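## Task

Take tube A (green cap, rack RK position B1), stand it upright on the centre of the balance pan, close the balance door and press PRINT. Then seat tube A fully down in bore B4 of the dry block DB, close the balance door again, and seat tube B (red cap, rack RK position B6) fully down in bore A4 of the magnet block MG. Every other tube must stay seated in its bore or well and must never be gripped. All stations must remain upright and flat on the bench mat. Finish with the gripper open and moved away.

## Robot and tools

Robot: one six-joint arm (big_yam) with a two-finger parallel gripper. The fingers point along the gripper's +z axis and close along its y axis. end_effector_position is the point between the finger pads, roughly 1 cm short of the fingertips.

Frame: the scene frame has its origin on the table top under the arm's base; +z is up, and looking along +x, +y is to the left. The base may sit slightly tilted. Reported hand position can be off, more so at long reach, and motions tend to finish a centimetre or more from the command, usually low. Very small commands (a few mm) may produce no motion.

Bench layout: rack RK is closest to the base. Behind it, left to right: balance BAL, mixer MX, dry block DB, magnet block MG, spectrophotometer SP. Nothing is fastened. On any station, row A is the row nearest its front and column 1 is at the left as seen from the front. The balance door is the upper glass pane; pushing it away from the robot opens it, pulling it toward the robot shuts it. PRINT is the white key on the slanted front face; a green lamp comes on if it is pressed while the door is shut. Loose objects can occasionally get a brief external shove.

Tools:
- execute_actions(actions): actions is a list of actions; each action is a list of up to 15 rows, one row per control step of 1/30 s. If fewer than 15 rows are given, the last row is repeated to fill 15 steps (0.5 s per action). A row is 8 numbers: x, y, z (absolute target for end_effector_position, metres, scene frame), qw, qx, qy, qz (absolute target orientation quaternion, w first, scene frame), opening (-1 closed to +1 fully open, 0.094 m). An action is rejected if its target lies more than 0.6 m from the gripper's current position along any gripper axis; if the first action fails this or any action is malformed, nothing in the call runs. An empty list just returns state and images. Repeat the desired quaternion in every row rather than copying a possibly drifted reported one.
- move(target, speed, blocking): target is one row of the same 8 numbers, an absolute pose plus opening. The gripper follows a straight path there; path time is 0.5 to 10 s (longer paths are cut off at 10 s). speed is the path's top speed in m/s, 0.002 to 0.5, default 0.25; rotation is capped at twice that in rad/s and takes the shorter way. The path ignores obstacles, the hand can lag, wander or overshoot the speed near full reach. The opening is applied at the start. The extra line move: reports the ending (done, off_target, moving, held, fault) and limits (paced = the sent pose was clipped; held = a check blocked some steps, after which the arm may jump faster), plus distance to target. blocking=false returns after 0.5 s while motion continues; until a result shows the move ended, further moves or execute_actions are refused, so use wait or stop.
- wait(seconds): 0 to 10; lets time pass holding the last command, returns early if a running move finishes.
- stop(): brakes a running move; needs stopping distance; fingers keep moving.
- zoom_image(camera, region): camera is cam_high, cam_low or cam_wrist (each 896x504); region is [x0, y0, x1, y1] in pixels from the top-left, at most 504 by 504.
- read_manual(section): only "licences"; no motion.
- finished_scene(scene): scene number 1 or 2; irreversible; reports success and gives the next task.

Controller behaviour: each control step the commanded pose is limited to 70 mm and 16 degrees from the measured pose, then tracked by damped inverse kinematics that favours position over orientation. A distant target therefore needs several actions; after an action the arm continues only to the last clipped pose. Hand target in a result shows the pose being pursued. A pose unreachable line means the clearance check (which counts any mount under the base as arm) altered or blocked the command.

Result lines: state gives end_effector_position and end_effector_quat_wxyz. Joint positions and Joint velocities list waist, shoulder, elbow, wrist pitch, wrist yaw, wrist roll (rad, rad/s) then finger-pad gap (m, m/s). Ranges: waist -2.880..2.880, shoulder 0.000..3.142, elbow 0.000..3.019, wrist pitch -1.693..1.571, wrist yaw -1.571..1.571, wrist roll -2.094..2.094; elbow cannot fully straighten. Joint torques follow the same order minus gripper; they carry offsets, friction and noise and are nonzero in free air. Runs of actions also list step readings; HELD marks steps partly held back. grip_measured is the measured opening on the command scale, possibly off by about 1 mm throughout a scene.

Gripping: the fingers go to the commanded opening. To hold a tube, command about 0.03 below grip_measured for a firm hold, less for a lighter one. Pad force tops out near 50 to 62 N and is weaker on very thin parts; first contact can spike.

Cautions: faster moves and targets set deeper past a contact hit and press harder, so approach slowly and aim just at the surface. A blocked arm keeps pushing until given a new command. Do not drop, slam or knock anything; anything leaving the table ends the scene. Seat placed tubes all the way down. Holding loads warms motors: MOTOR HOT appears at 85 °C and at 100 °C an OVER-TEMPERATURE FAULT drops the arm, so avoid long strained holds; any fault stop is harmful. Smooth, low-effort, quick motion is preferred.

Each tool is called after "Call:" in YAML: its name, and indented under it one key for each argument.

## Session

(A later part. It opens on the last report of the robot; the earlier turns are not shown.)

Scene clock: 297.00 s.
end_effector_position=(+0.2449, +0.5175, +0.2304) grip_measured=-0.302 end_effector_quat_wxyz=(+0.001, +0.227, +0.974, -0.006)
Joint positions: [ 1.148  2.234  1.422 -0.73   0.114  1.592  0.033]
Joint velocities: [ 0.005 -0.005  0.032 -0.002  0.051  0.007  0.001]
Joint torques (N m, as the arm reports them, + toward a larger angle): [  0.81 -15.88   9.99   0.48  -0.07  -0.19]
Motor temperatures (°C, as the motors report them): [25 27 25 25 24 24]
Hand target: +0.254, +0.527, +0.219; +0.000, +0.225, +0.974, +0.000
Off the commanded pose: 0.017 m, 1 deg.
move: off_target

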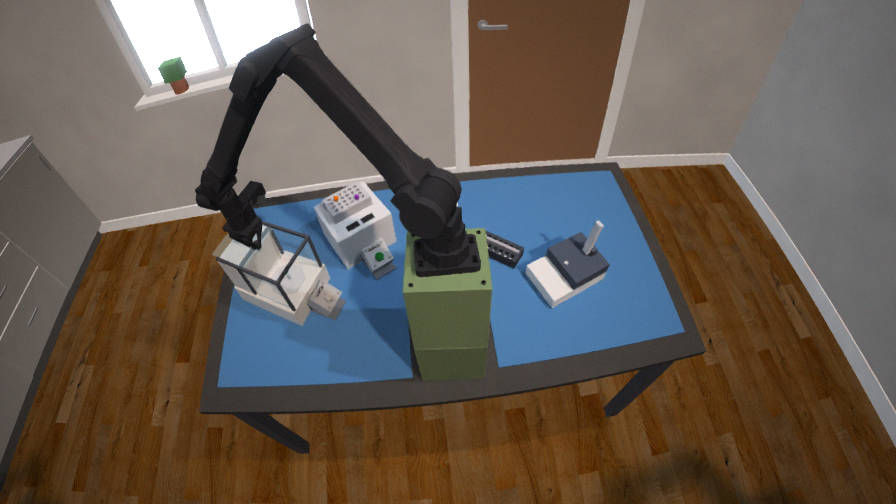

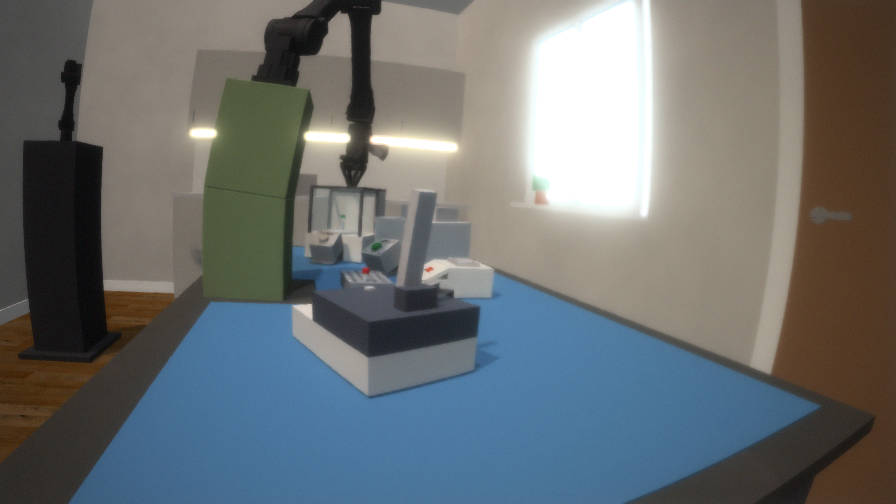

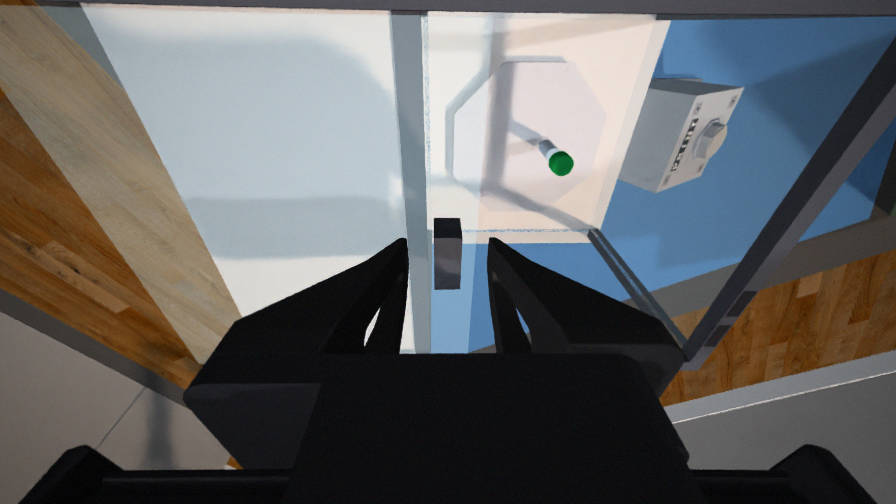

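Call:
move:
  target: [0.2,0.43,0.236,0,0.225,0.974,0,-0.6]
  speed: 0.06

Scene clock: 308.47 s.
end_effector_position=(+0.2038, +0.4357, +0.2290) grip_measured=-0.598 end_effector_quat_wxyz=(+0.000, +0.226, +0.974, +0.002)
Joint positions: [ 1.152  2.091  1.094 -0.531  0.11   1.591  0.019]
Joint velocities: [-0.005  0.005  0.002 -0.007 -0.037  0.037  0.   ]
Joint torques (N m, as the arm reports them, + toward a larger angle): [  1.45 -17.22   3.53  -0.22   0.08   0.  ]
Motor temperatures (°C, as the motors report them): [25 27 25 25 24 24]
Hand target: +0.200, +0.430, +0.235; -0.000, +0.225, +0.974, -0.000
Off the commanded pose: 0.010 m, 0 deg.
move: done

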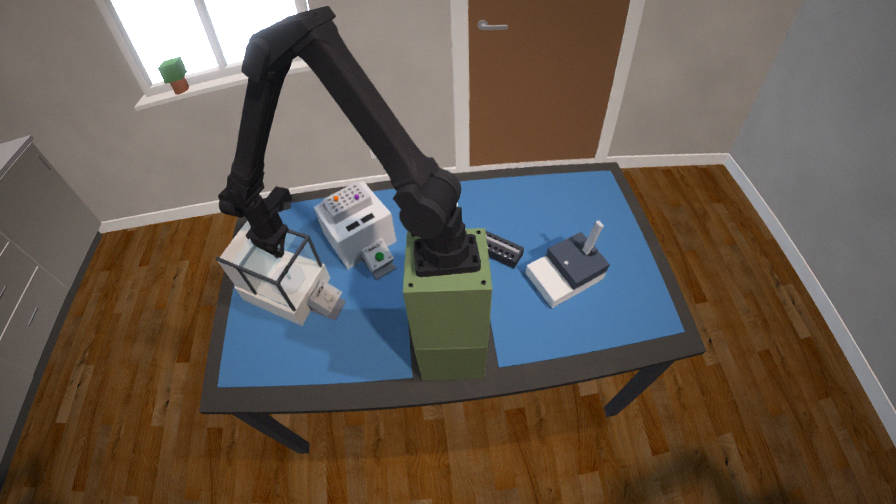

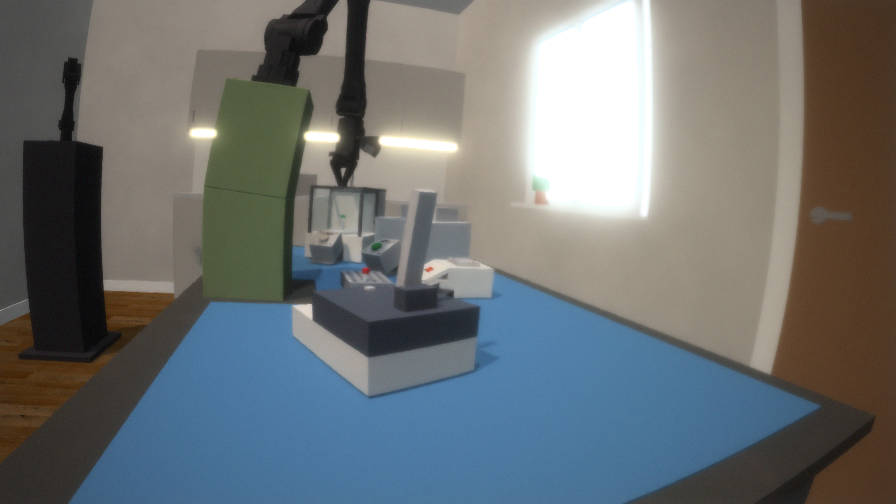

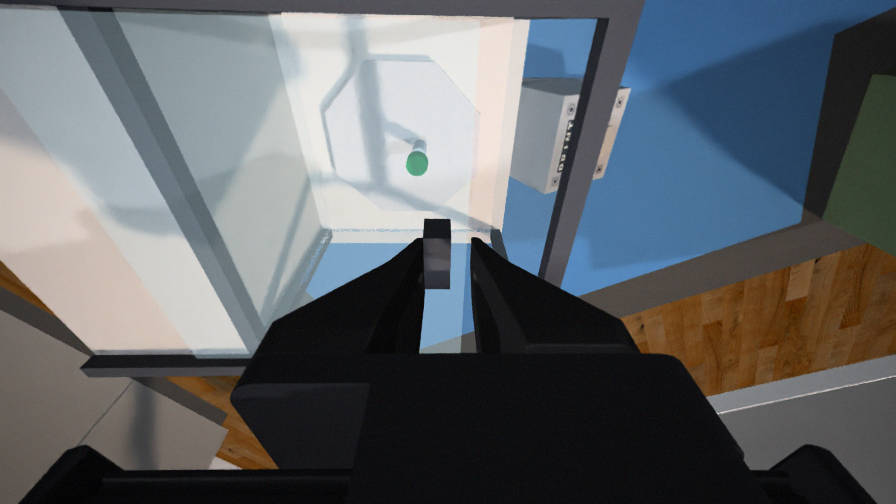

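Call:
move:
  target: [0.183,0.396,0.237,0,0.225,0.974,0,-0.6]
  speed: 0.03

Scene clock: 313.77 s.
end_effector_position=(+0.1892, +0.4051, +0.2323) grip_measured=-0.598 end_effector_quat_wxyz=(+0.001, +0.225, +0.974, +0.007)
Joint positions: [ 1.153  2.035  0.979 -0.462  0.109  1.591  0.019]
Joint velocities: [-0.005 -0.024 -0.017 -0.002 -0.037  0.051 -0.   ]
Joint torques (N m, as the arm reports them, + toward a larger angle): [  1.42 -15.91   2.7   -0.34   0.11   0.02]
Motor temperatures (°C, as the motors report them): [25 27 25 25 24 24]
Hand target: +0.183, +0.396, +0.236; +0.000, +0.225, +0.974, +0.000
Off the commanded pose: 0.012 m, 1 deg.
move: off_target

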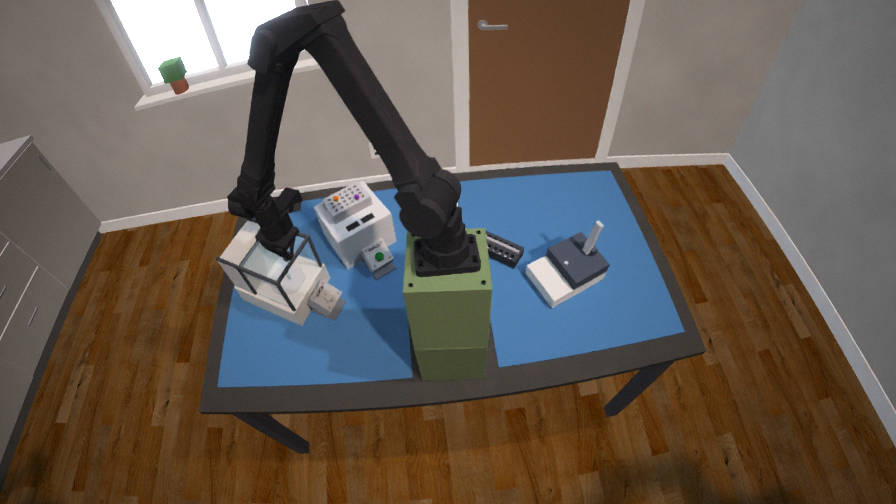

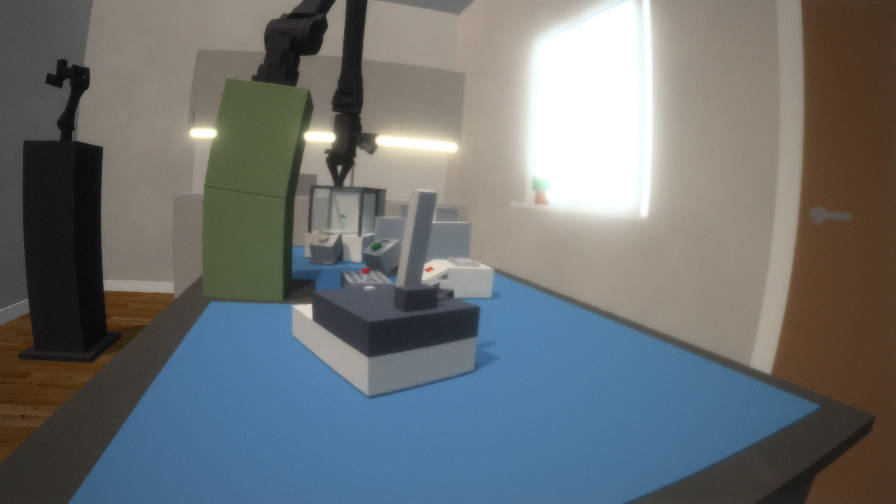

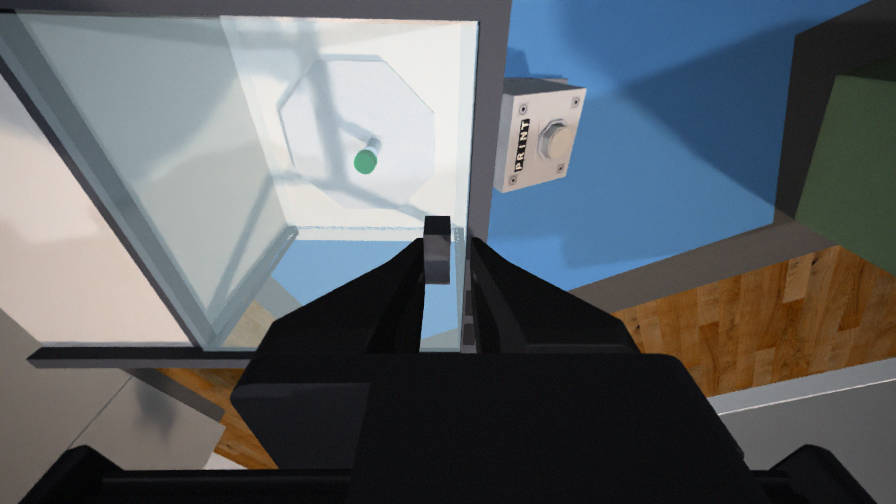

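Call:
move:
  target: [0.189,0.405,0.27,0,0.225,0.974,0,-0.3]
  speed: 0.1

Call:
move:
  target: [0.13,0.30,0.25,0.051,0.2196,0.9506,0.21,-1]
  speed: 0.2

Call:
move:
  target: [0.1385,0.317,0.115,0.051,0.2196,0.9506,0.21,-1]
  speed: 0.15

Call:
zoom_image:
  camera: "cam_low"
  region: [290,170,390,270]

Scene clock: 324.73 s.
end_effector_position=(+0.1915, +0.4019, +0.2656) grip_measured=-0.302 end_effector_quat_wxyz=(-0.001, +0.224, +0.975, -0.001)
Joint positions: [ 1.153  1.955  0.979 -0.558  0.109  1.591  0.033]
Joint velocities: [ 0.005 -0.024  0.012  0.012 -0.022 -0.022  0.   ]
Joint torques (N m, as the arm reports them, + toward a larger angle): [  1.61 -14.61   5.72  -0.45   0.11   0.06]
Motor temperatures (°C, as the motors report them): [25 27 24 25 24 24]
Hand target: +0.189, +0.405, +0.270; -0.000, +0.225, +0.974, +0.000
Off the commanded pose: 0.006 m, 0 deg.
move: done

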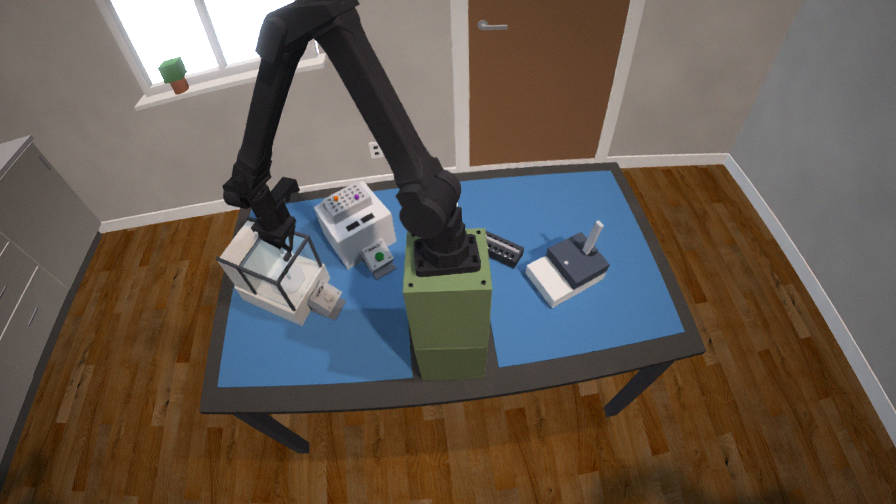

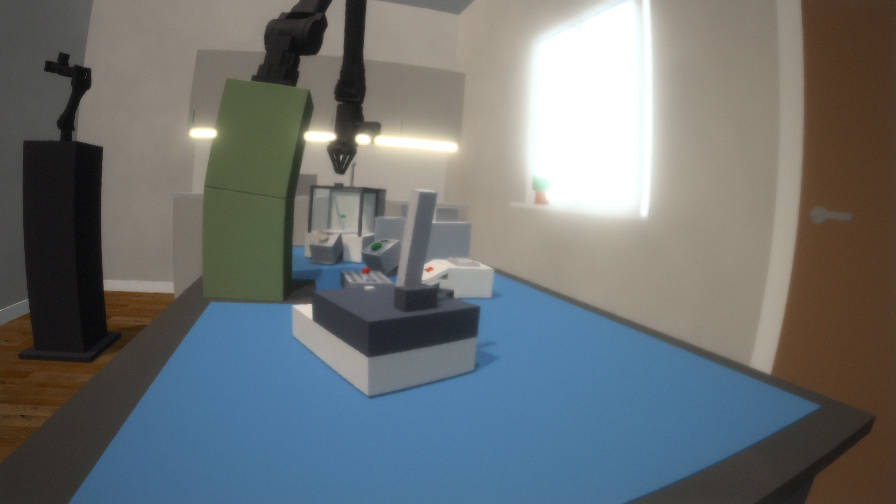

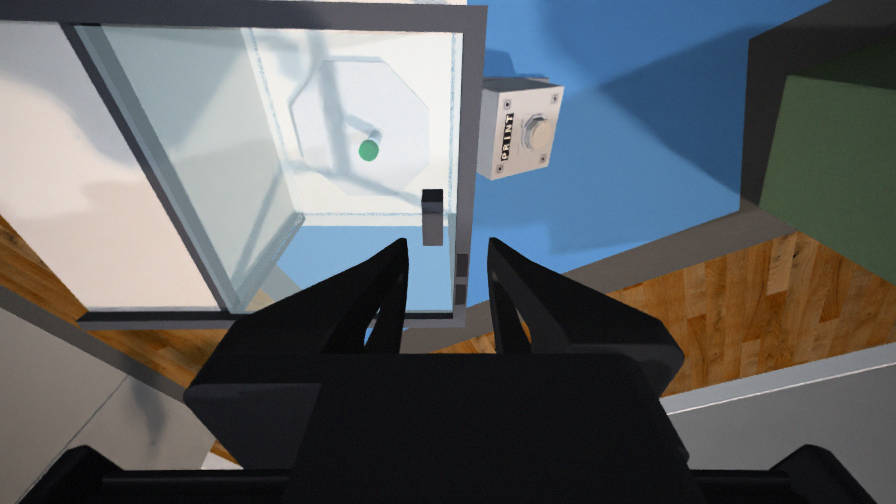

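Scene clock: 326.33 s.
end_effector_position=(+0.1337, +0.3033, +0.2553) grip_measured=-0.986 end_effector_quat_wxyz=(+0.052, +0.225, +0.949, +0.215)
Joint positions: [1.196 1.848 0.359 0.402 0.135 1.591 0.001]
Joint velocities: [ 0.005 -0.005  0.002 -0.017 -0.037 -0.051  0.001]
Joint torques (N m, as the arm reports them, + toward a larger angle): [ 1.03 -6.99  1.43  1.56  0.19 -0.12]
Motor temperatures (°C, as the motors report them): [25 27 24 25 24 24]
Hand target: +0.129, +0.300, +0.249; +0.052, +0.219, +0.952, +0.210
Off the commanded pose: 0.007 m, 1 deg.
move: done

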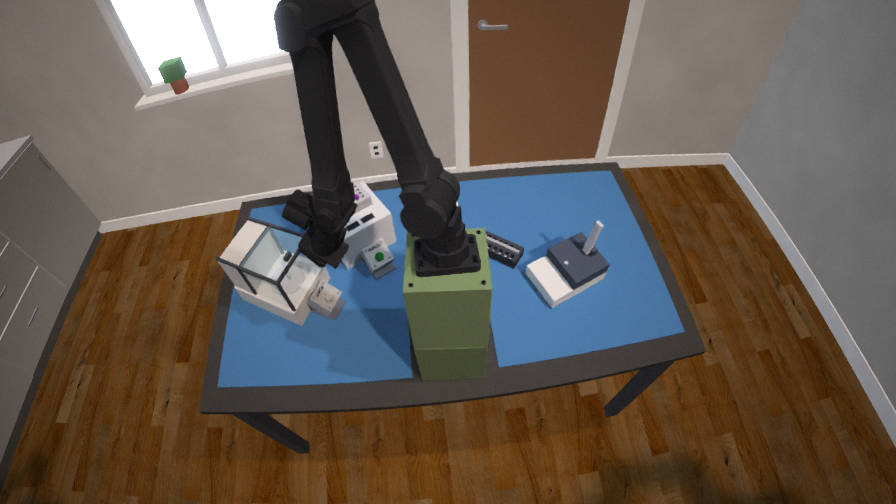

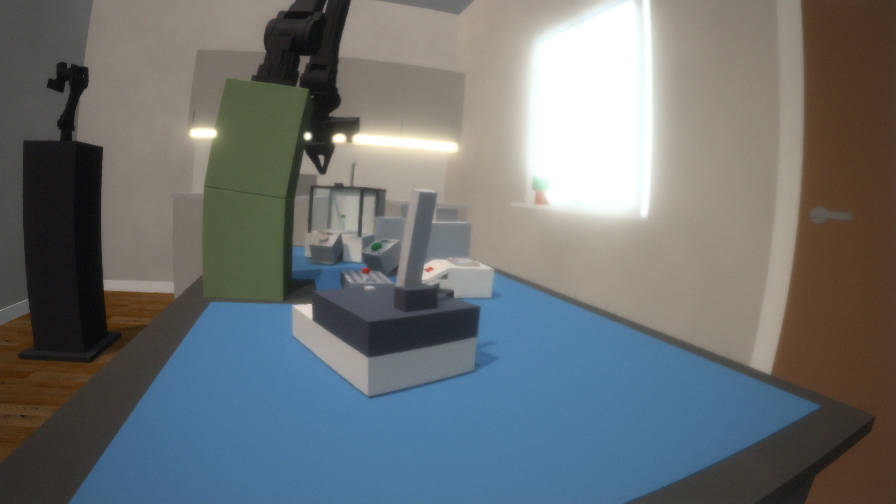

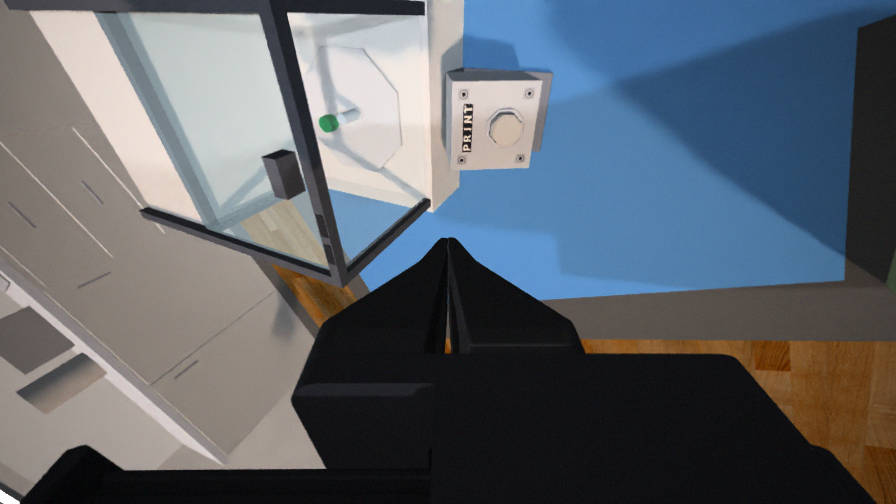

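Scene clock: 327.67 s.
end_effector_position=(+0.1373, +0.3191, +0.1195) grip_measured=-0.986 end_effector_quat_wxyz=(+0.051, +0.223, +0.951, +0.210)
Joint positions: [1.151 2.422 0.57  0.758 0.113 1.547 0.001]
Joint velocities: [-0.005  0.005 -0.007 -0.007  0.007 -0.066  0.   ]
Joint torques (N m, as the arm reports them, + toward a larger angle): [ -0.1  -10.24  -1.38   1.52  -0.09  -0.2 ]
Motor temperatures (°C, as the motors report them): [25 27 24 25 24 24]
Hand target: +0.139, +0.317, +0.114; +0.052, +0.220, +0.951, +0.210
Off the commanded pose: 0.005 m, 0 deg.
move: done

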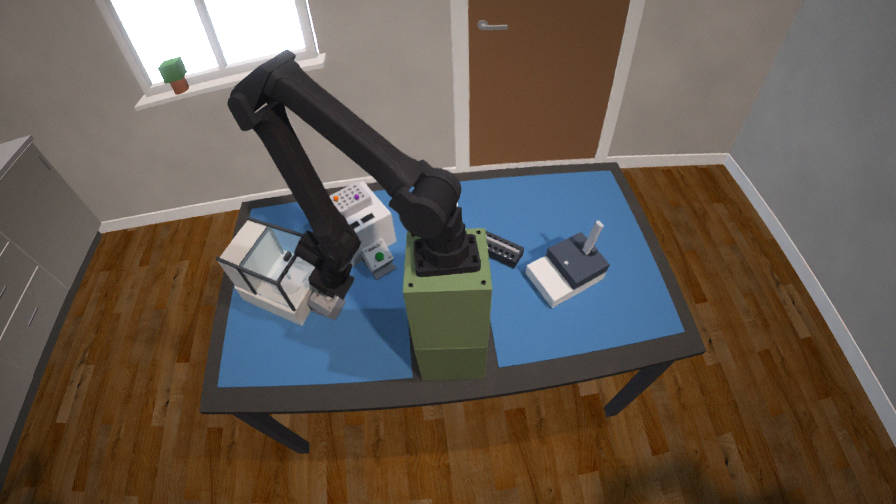

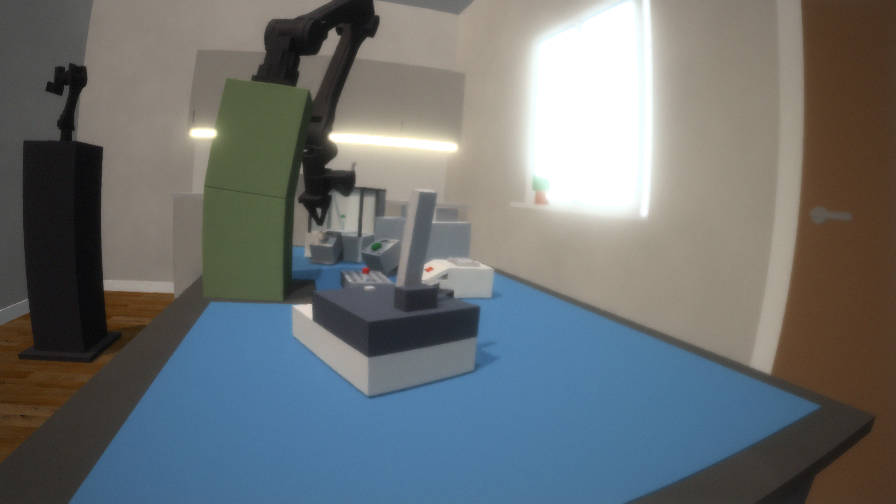

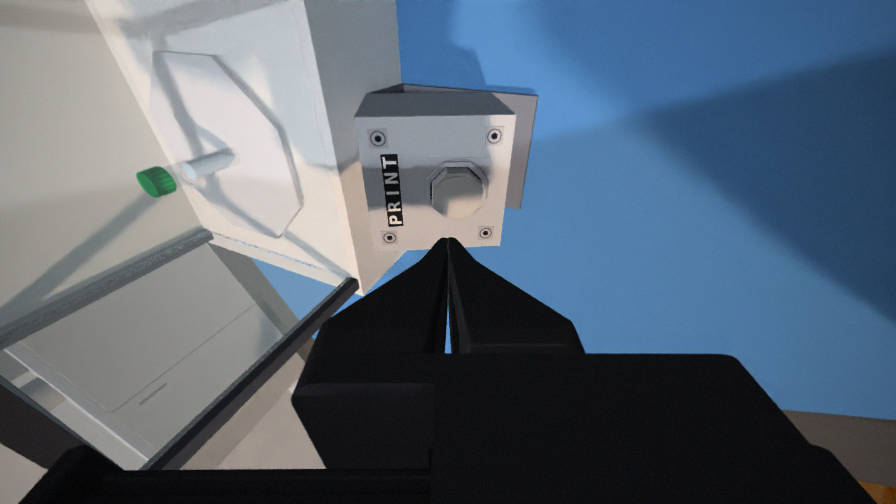

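Region (290, 170, 390, 270) of cam_low's 896x504 image, scaled by 5.040, with more detail than that image has.

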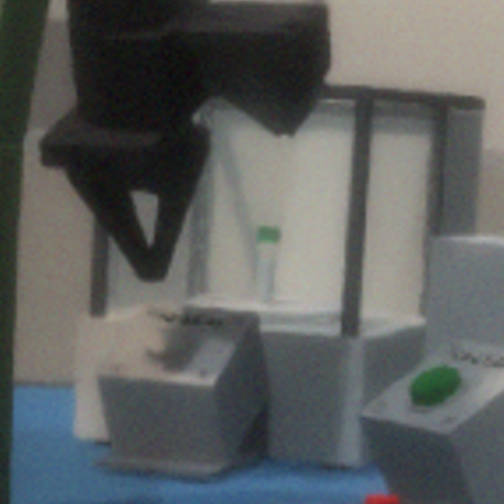

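Call:
move:
  target: [0.146,0.323,0.086,0.051,0.2196,0.9506,0.21,-1]
  speed: 0.04

Call:
move:
  target: [0.1485,0.328,0.074,0.051,0.2196,0.9506,0.21,-1]
  speed: 0.02

Scene clock: 334.13 s.
end_effector_position=(+0.1465, +0.3285, +0.0947) grip_measured=-0.986 end_effector_quat_wxyz=(+0.051, +0.223, +0.950, +0.214)
Joint positions: [1.126 2.498 0.638 0.777 0.101 1.525 0.001]
Joint velocities: [ 0.005 -0.005 -0.002 -0.012  0.066 -0.007 -0.001]
Joint torques (N m, as the arm reports them, + toward a larger angle): [  0.08 -10.04  -1.46   1.63  -0.1   -0.22]
Motor temperatures (°C, as the motors report them): [25 27 24 25 24 24]
Hand target: +0.146, +0.323, +0.086; +0.051, +0.220, +0.951, +0.210
Off the commanded pose: 0.010 m, 1 deg.
move: done

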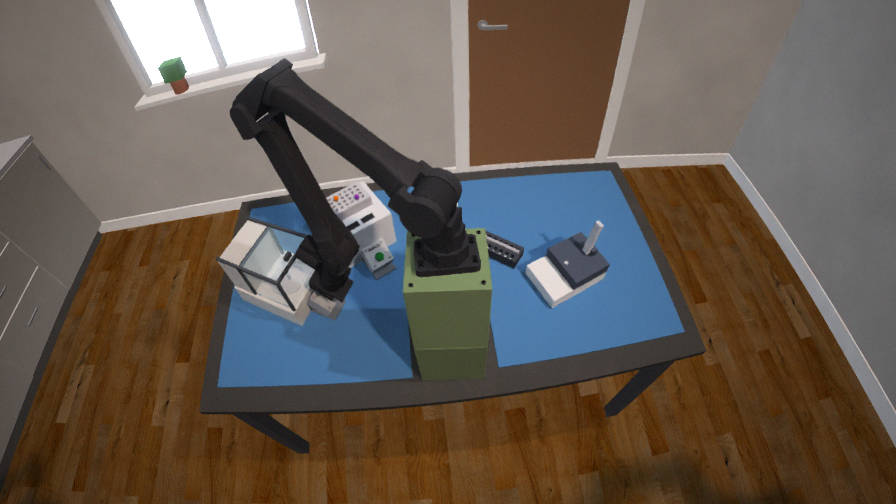

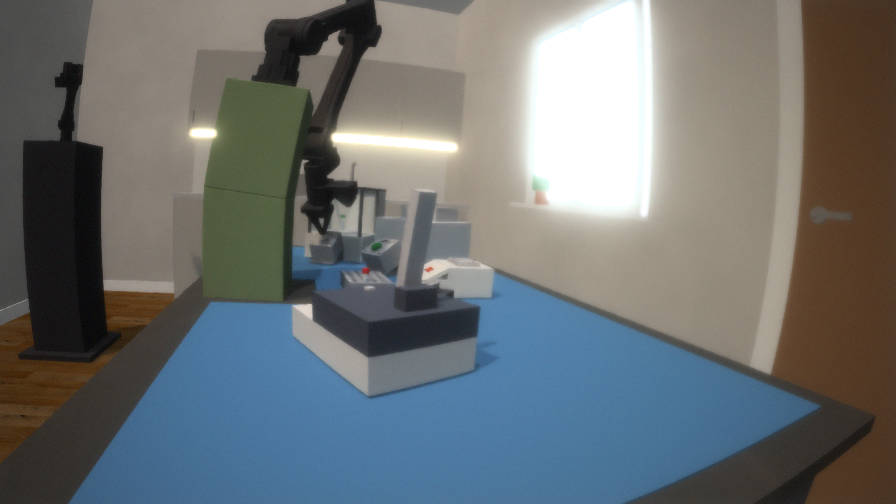

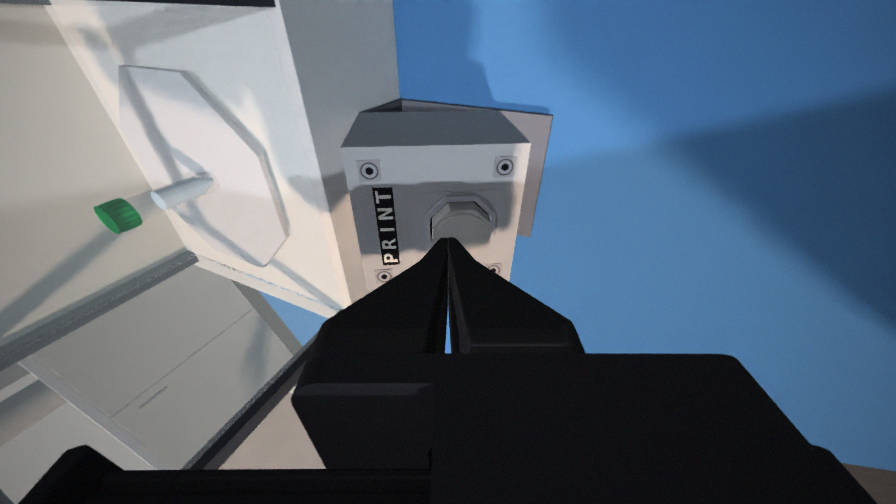

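Scene clock: 335.40 s.
end_effector_position=(+0.1509, +0.3378, +0.0912) grip_measured=-0.987 end_effector_quat_wxyz=(+0.054, +0.222, +0.948, +0.223)
Joint positions: [1.126 2.51  0.661 0.786 0.1   1.521 0.001]
Joint velocities: [ 0.005 -0.024  0.002  0.007  0.081 -0.022 -0.001]
Joint torques (N m, as the arm reports them, + toward a larger angle): [-0.21 -8.54 -0.43  1.24 -0.14 -0.24]
Motor temperatures (°C, as the motors report them): [25 27 24 25 24 24]
Hand target: +0.148, +0.328, +0.075; +0.051, +0.220, +0.951, +0.210
Off the commanded pose: 0.020 m, 2 deg.
move: off_target

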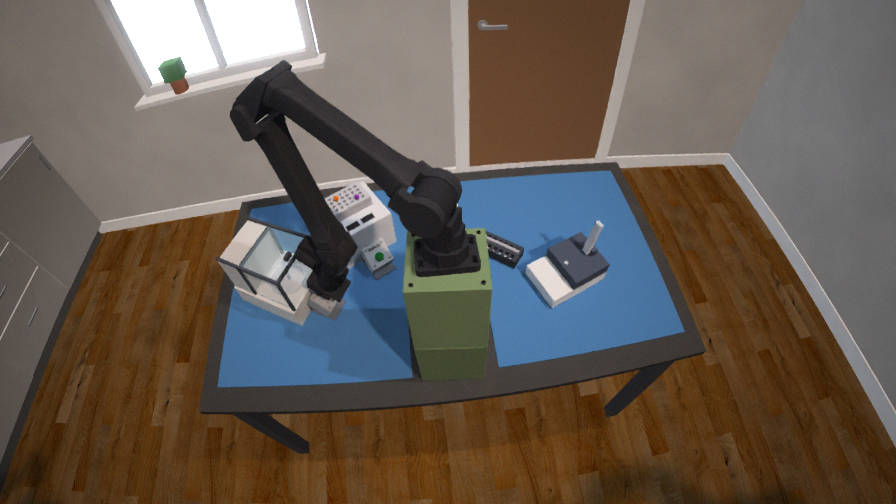

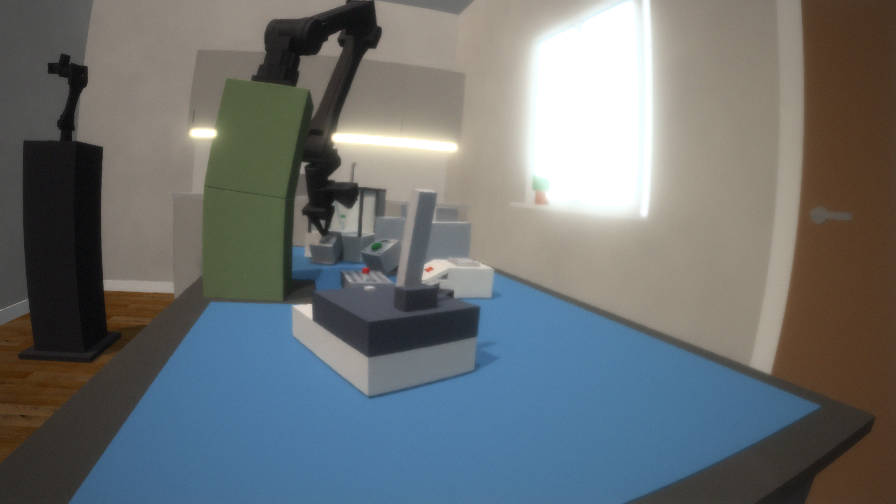

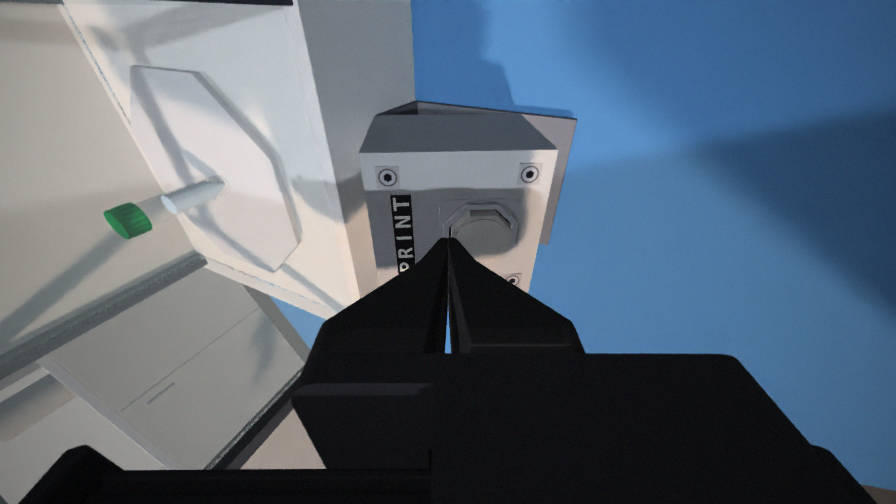

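Call:
move:
  target: [0.142,0.316,0.115,0.051,0.2196,0.9506,0.21,-1]
  speed: 0.06

Call:
move:
  target: [0.143,0.318,0.078,0.051,0.2196,0.9506,0.21,-1]
  speed: 0.03

Scene clock: 342.10 s.
end_effector_position=(+0.1440, +0.3194, +0.1104) grip_measured=-0.987 end_effector_quat_wxyz=(+0.052, +0.221, +0.950, +0.214)
Joint positions: [1.126 2.455 0.588 0.785 0.1   1.521 0.001]
Joint velocities: [-0.015 -0.015  0.007 -0.022 -0.007 -0.022 -0.   ]
Joint torques (N m, as the arm reports them, + toward a larger angle): [  0.96 -12.57  -3.35   0.55   0.11  -0.07]
Motor temperatures (°C, as the motors report them): [25 27 24 25 24 24]
Hand target: +0.142, +0.316, +0.115; +0.051, +0.220, +0.951, +0.210
Off the commanded pose: 0.006 m, 1 deg.
move: done

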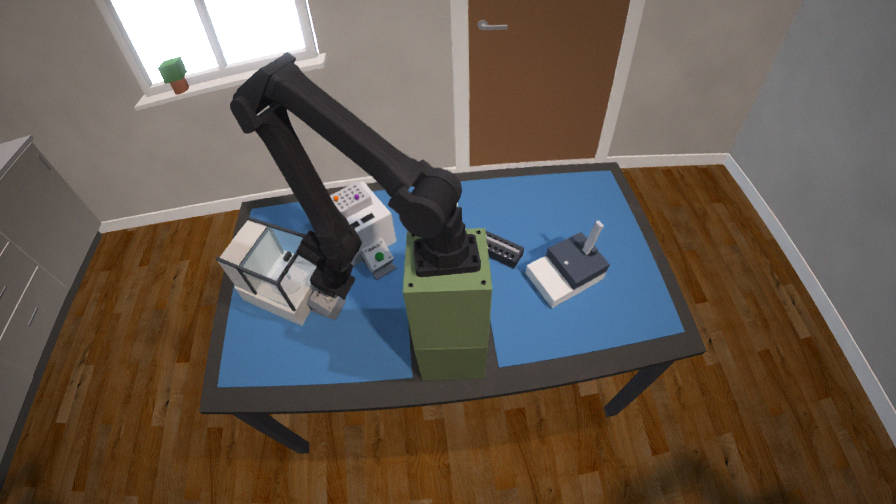

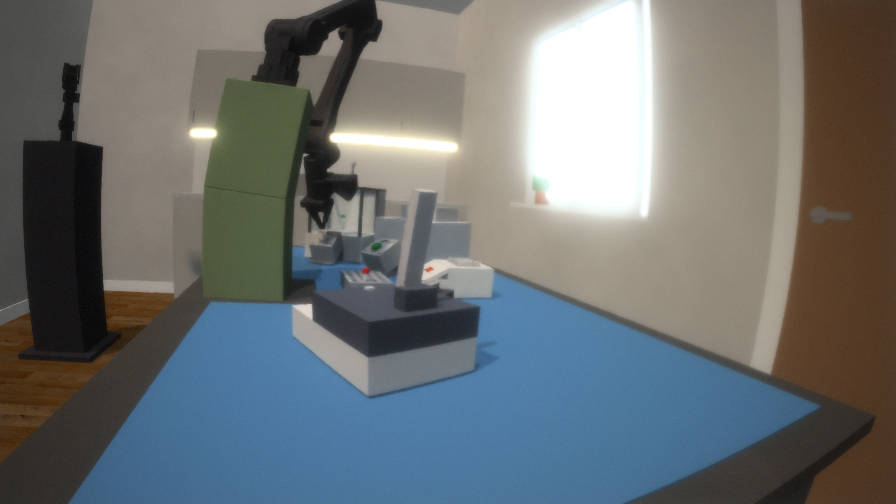

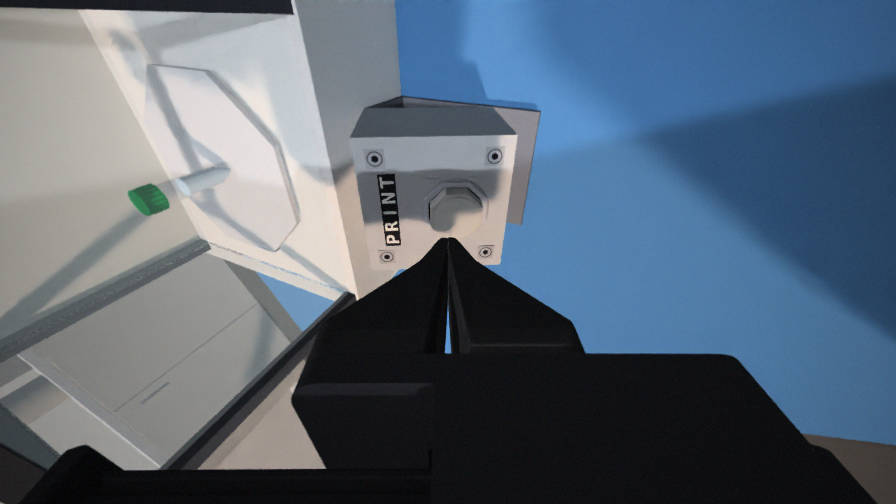

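Scene clock: 343.47 s.
end_effector_position=(+0.1432, +0.3236, +0.0865) grip_measured=-0.987 end_effector_quat_wxyz=(+0.051, +0.221, +0.950, +0.214)
Joint positions: [1.126 2.532 0.642 0.807 0.1   1.521 0.001]
Joint velocities: [-0.005 -0.005  0.007  0.007  0.051 -0.022  0.   ]
Joint torques (N m, as the arm reports them, + toward a larger angle): [-0.07 -9.72 -1.69  1.68 -0.09 -0.19]
Motor temperatures (°C, as the motors report them): [25 27 24 25 24 24]
Hand target: +0.143, +0.318, +0.078; +0.051, +0.220, +0.951, +0.210
Off the commanded pose: 0.010 m, 0 deg.
move: done

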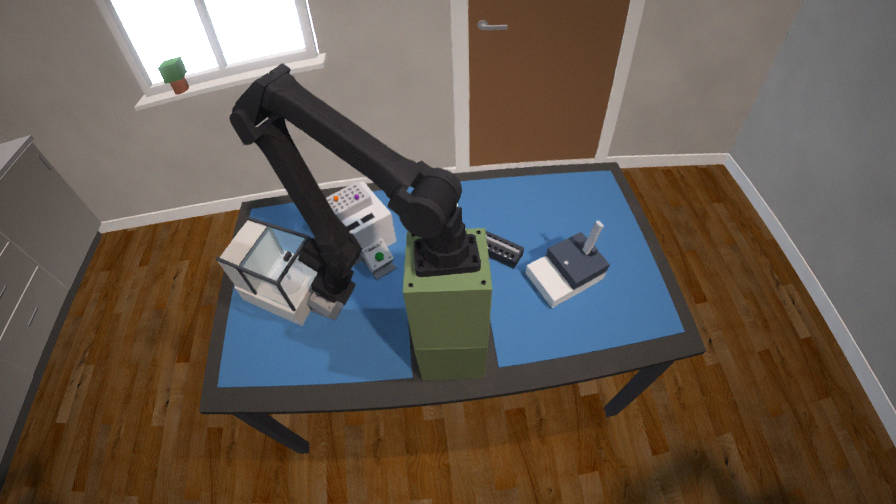

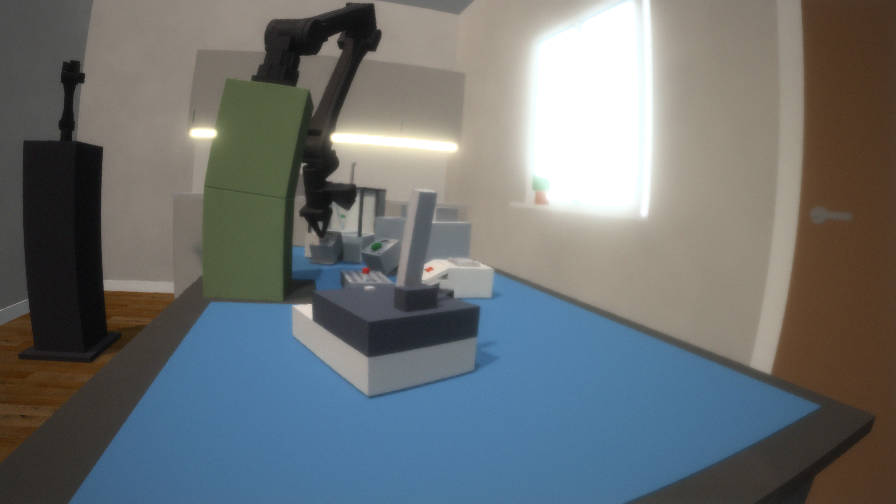

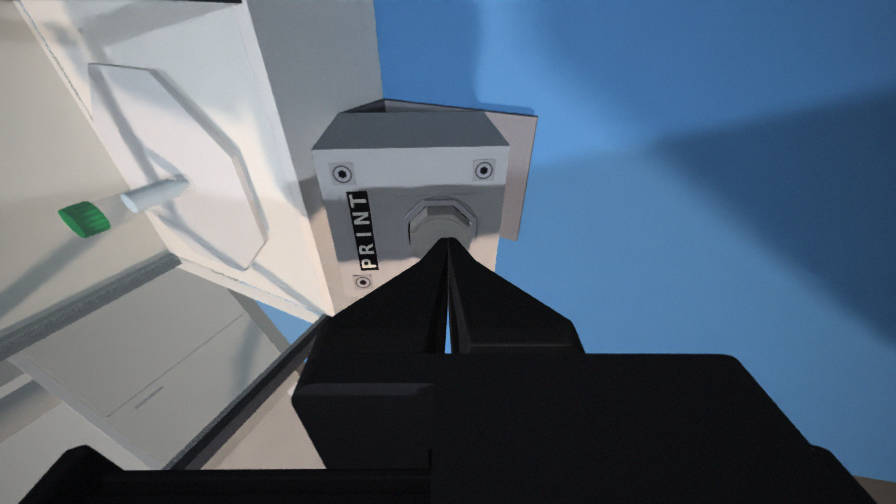

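Call:
execute_actions:
  actions:
    - [[0.143,0.318,0.076,0.051,0.2196,0.9506,0.21,-1],[0.143,0.318,0.074,0.051,0.2196,0.9506,0.21,-1],[0.143,0.318,0.072,0.051,0.2196,0.9506,0.21,-1],[0.143,0.318,0.07,0.051,0.2196,0.9506,0.21,-1],[0.143,0.318,0.068,0.051,0.2196,0.9506,0.21,-1],[0.143,0.318,0.066,0.051,0.2196,0.9506,0.21,-1],[0.143,0.318,0.064,0.051,0.2196,0.9506,0.21,-1],[0.143,0.318,0.062,0.051,0.2196,0.9506,0.21,-1]]

Call:
zoom_image:
  camera: "cam_high"
  region: [200,190,360,330]

Scene clock: 348.60 s.
end_effector_position=(+0.1448, +0.3266, +0.0805) grip_measured=-0.987 end_effector_quat_wxyz=(+0.054, +0.221, +0.948, +0.223)
Joint positions: [1.123 2.56  0.656 0.841 0.099 1.518 0.001]
Joint velocities: [ 0.005  0.015  0.002 -0.007  0.022 -0.007  0.   ]
Joint torques (N m, as the arm reports them, + toward a larger angle): [-0.35 -8.26 -0.35  1.08 -0.14 -0.22]
Motor temperatures (°C, as the motors report them): [25 26 24 25 24 24]
Hand target: +0.143, +0.317, +0.063; +0.051, +0.220, +0.951, +0.210
Off the commanded pose: 0.020 m, 2 deg.
Step readings (end_effector_position):
0: (+0.1432, +0.3236, +0.0865)
1: (+0.1432, +0.3237, +0.0866)
2: (+0.1433, +0.3239, +0.0862)
4: (+0.1438, +0.3246, +0.0849)
8: (+0.1445, +0.3259, +0.0820)
15: end_effector_position above

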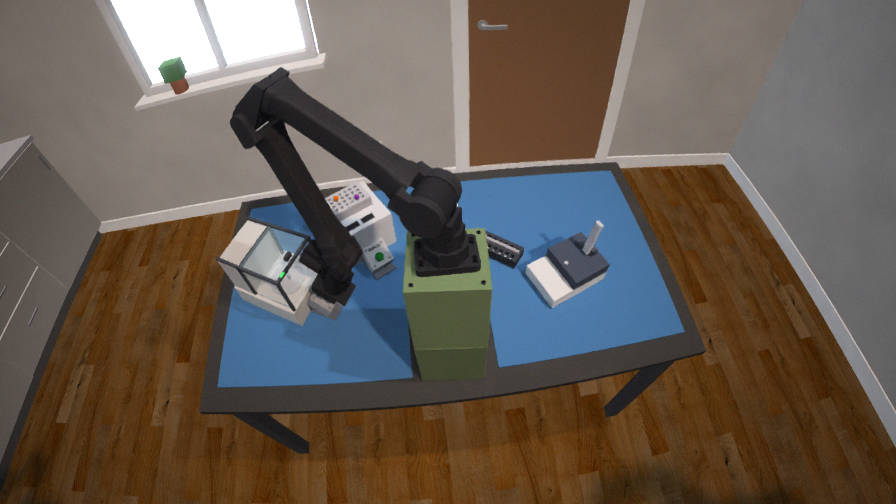

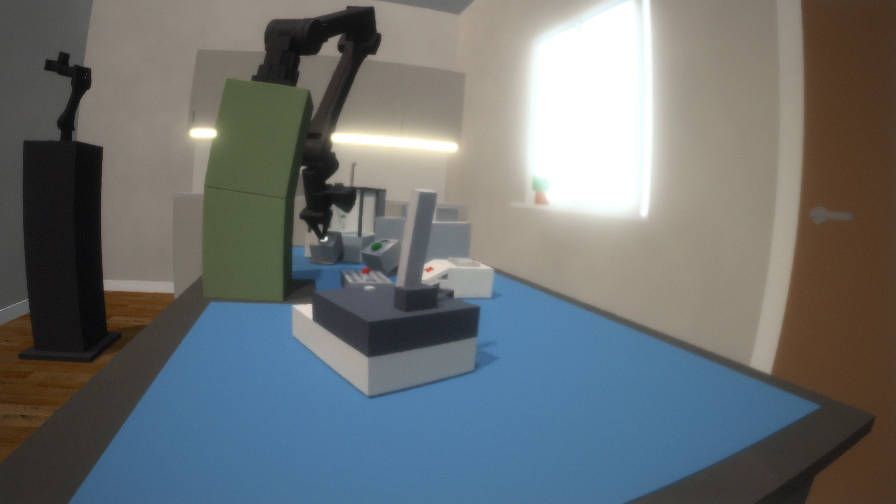

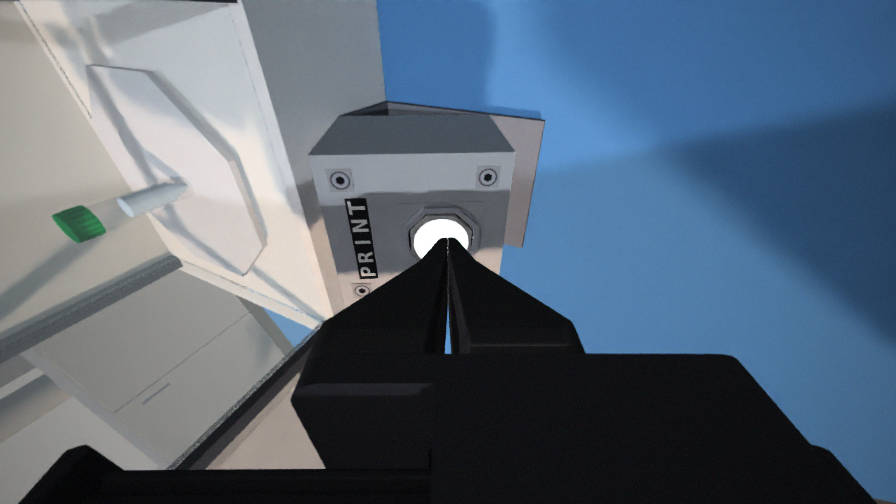

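Region (200, 190, 360, 330) of cam_high's 896x504 image, scaled by 3.150, with more detail than that image has; it fills the top 441 rows of this view, and the rest is white.

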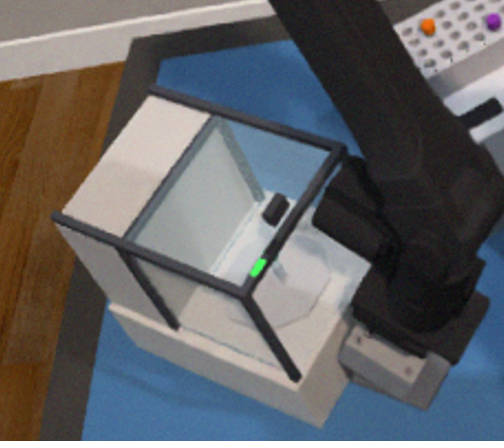

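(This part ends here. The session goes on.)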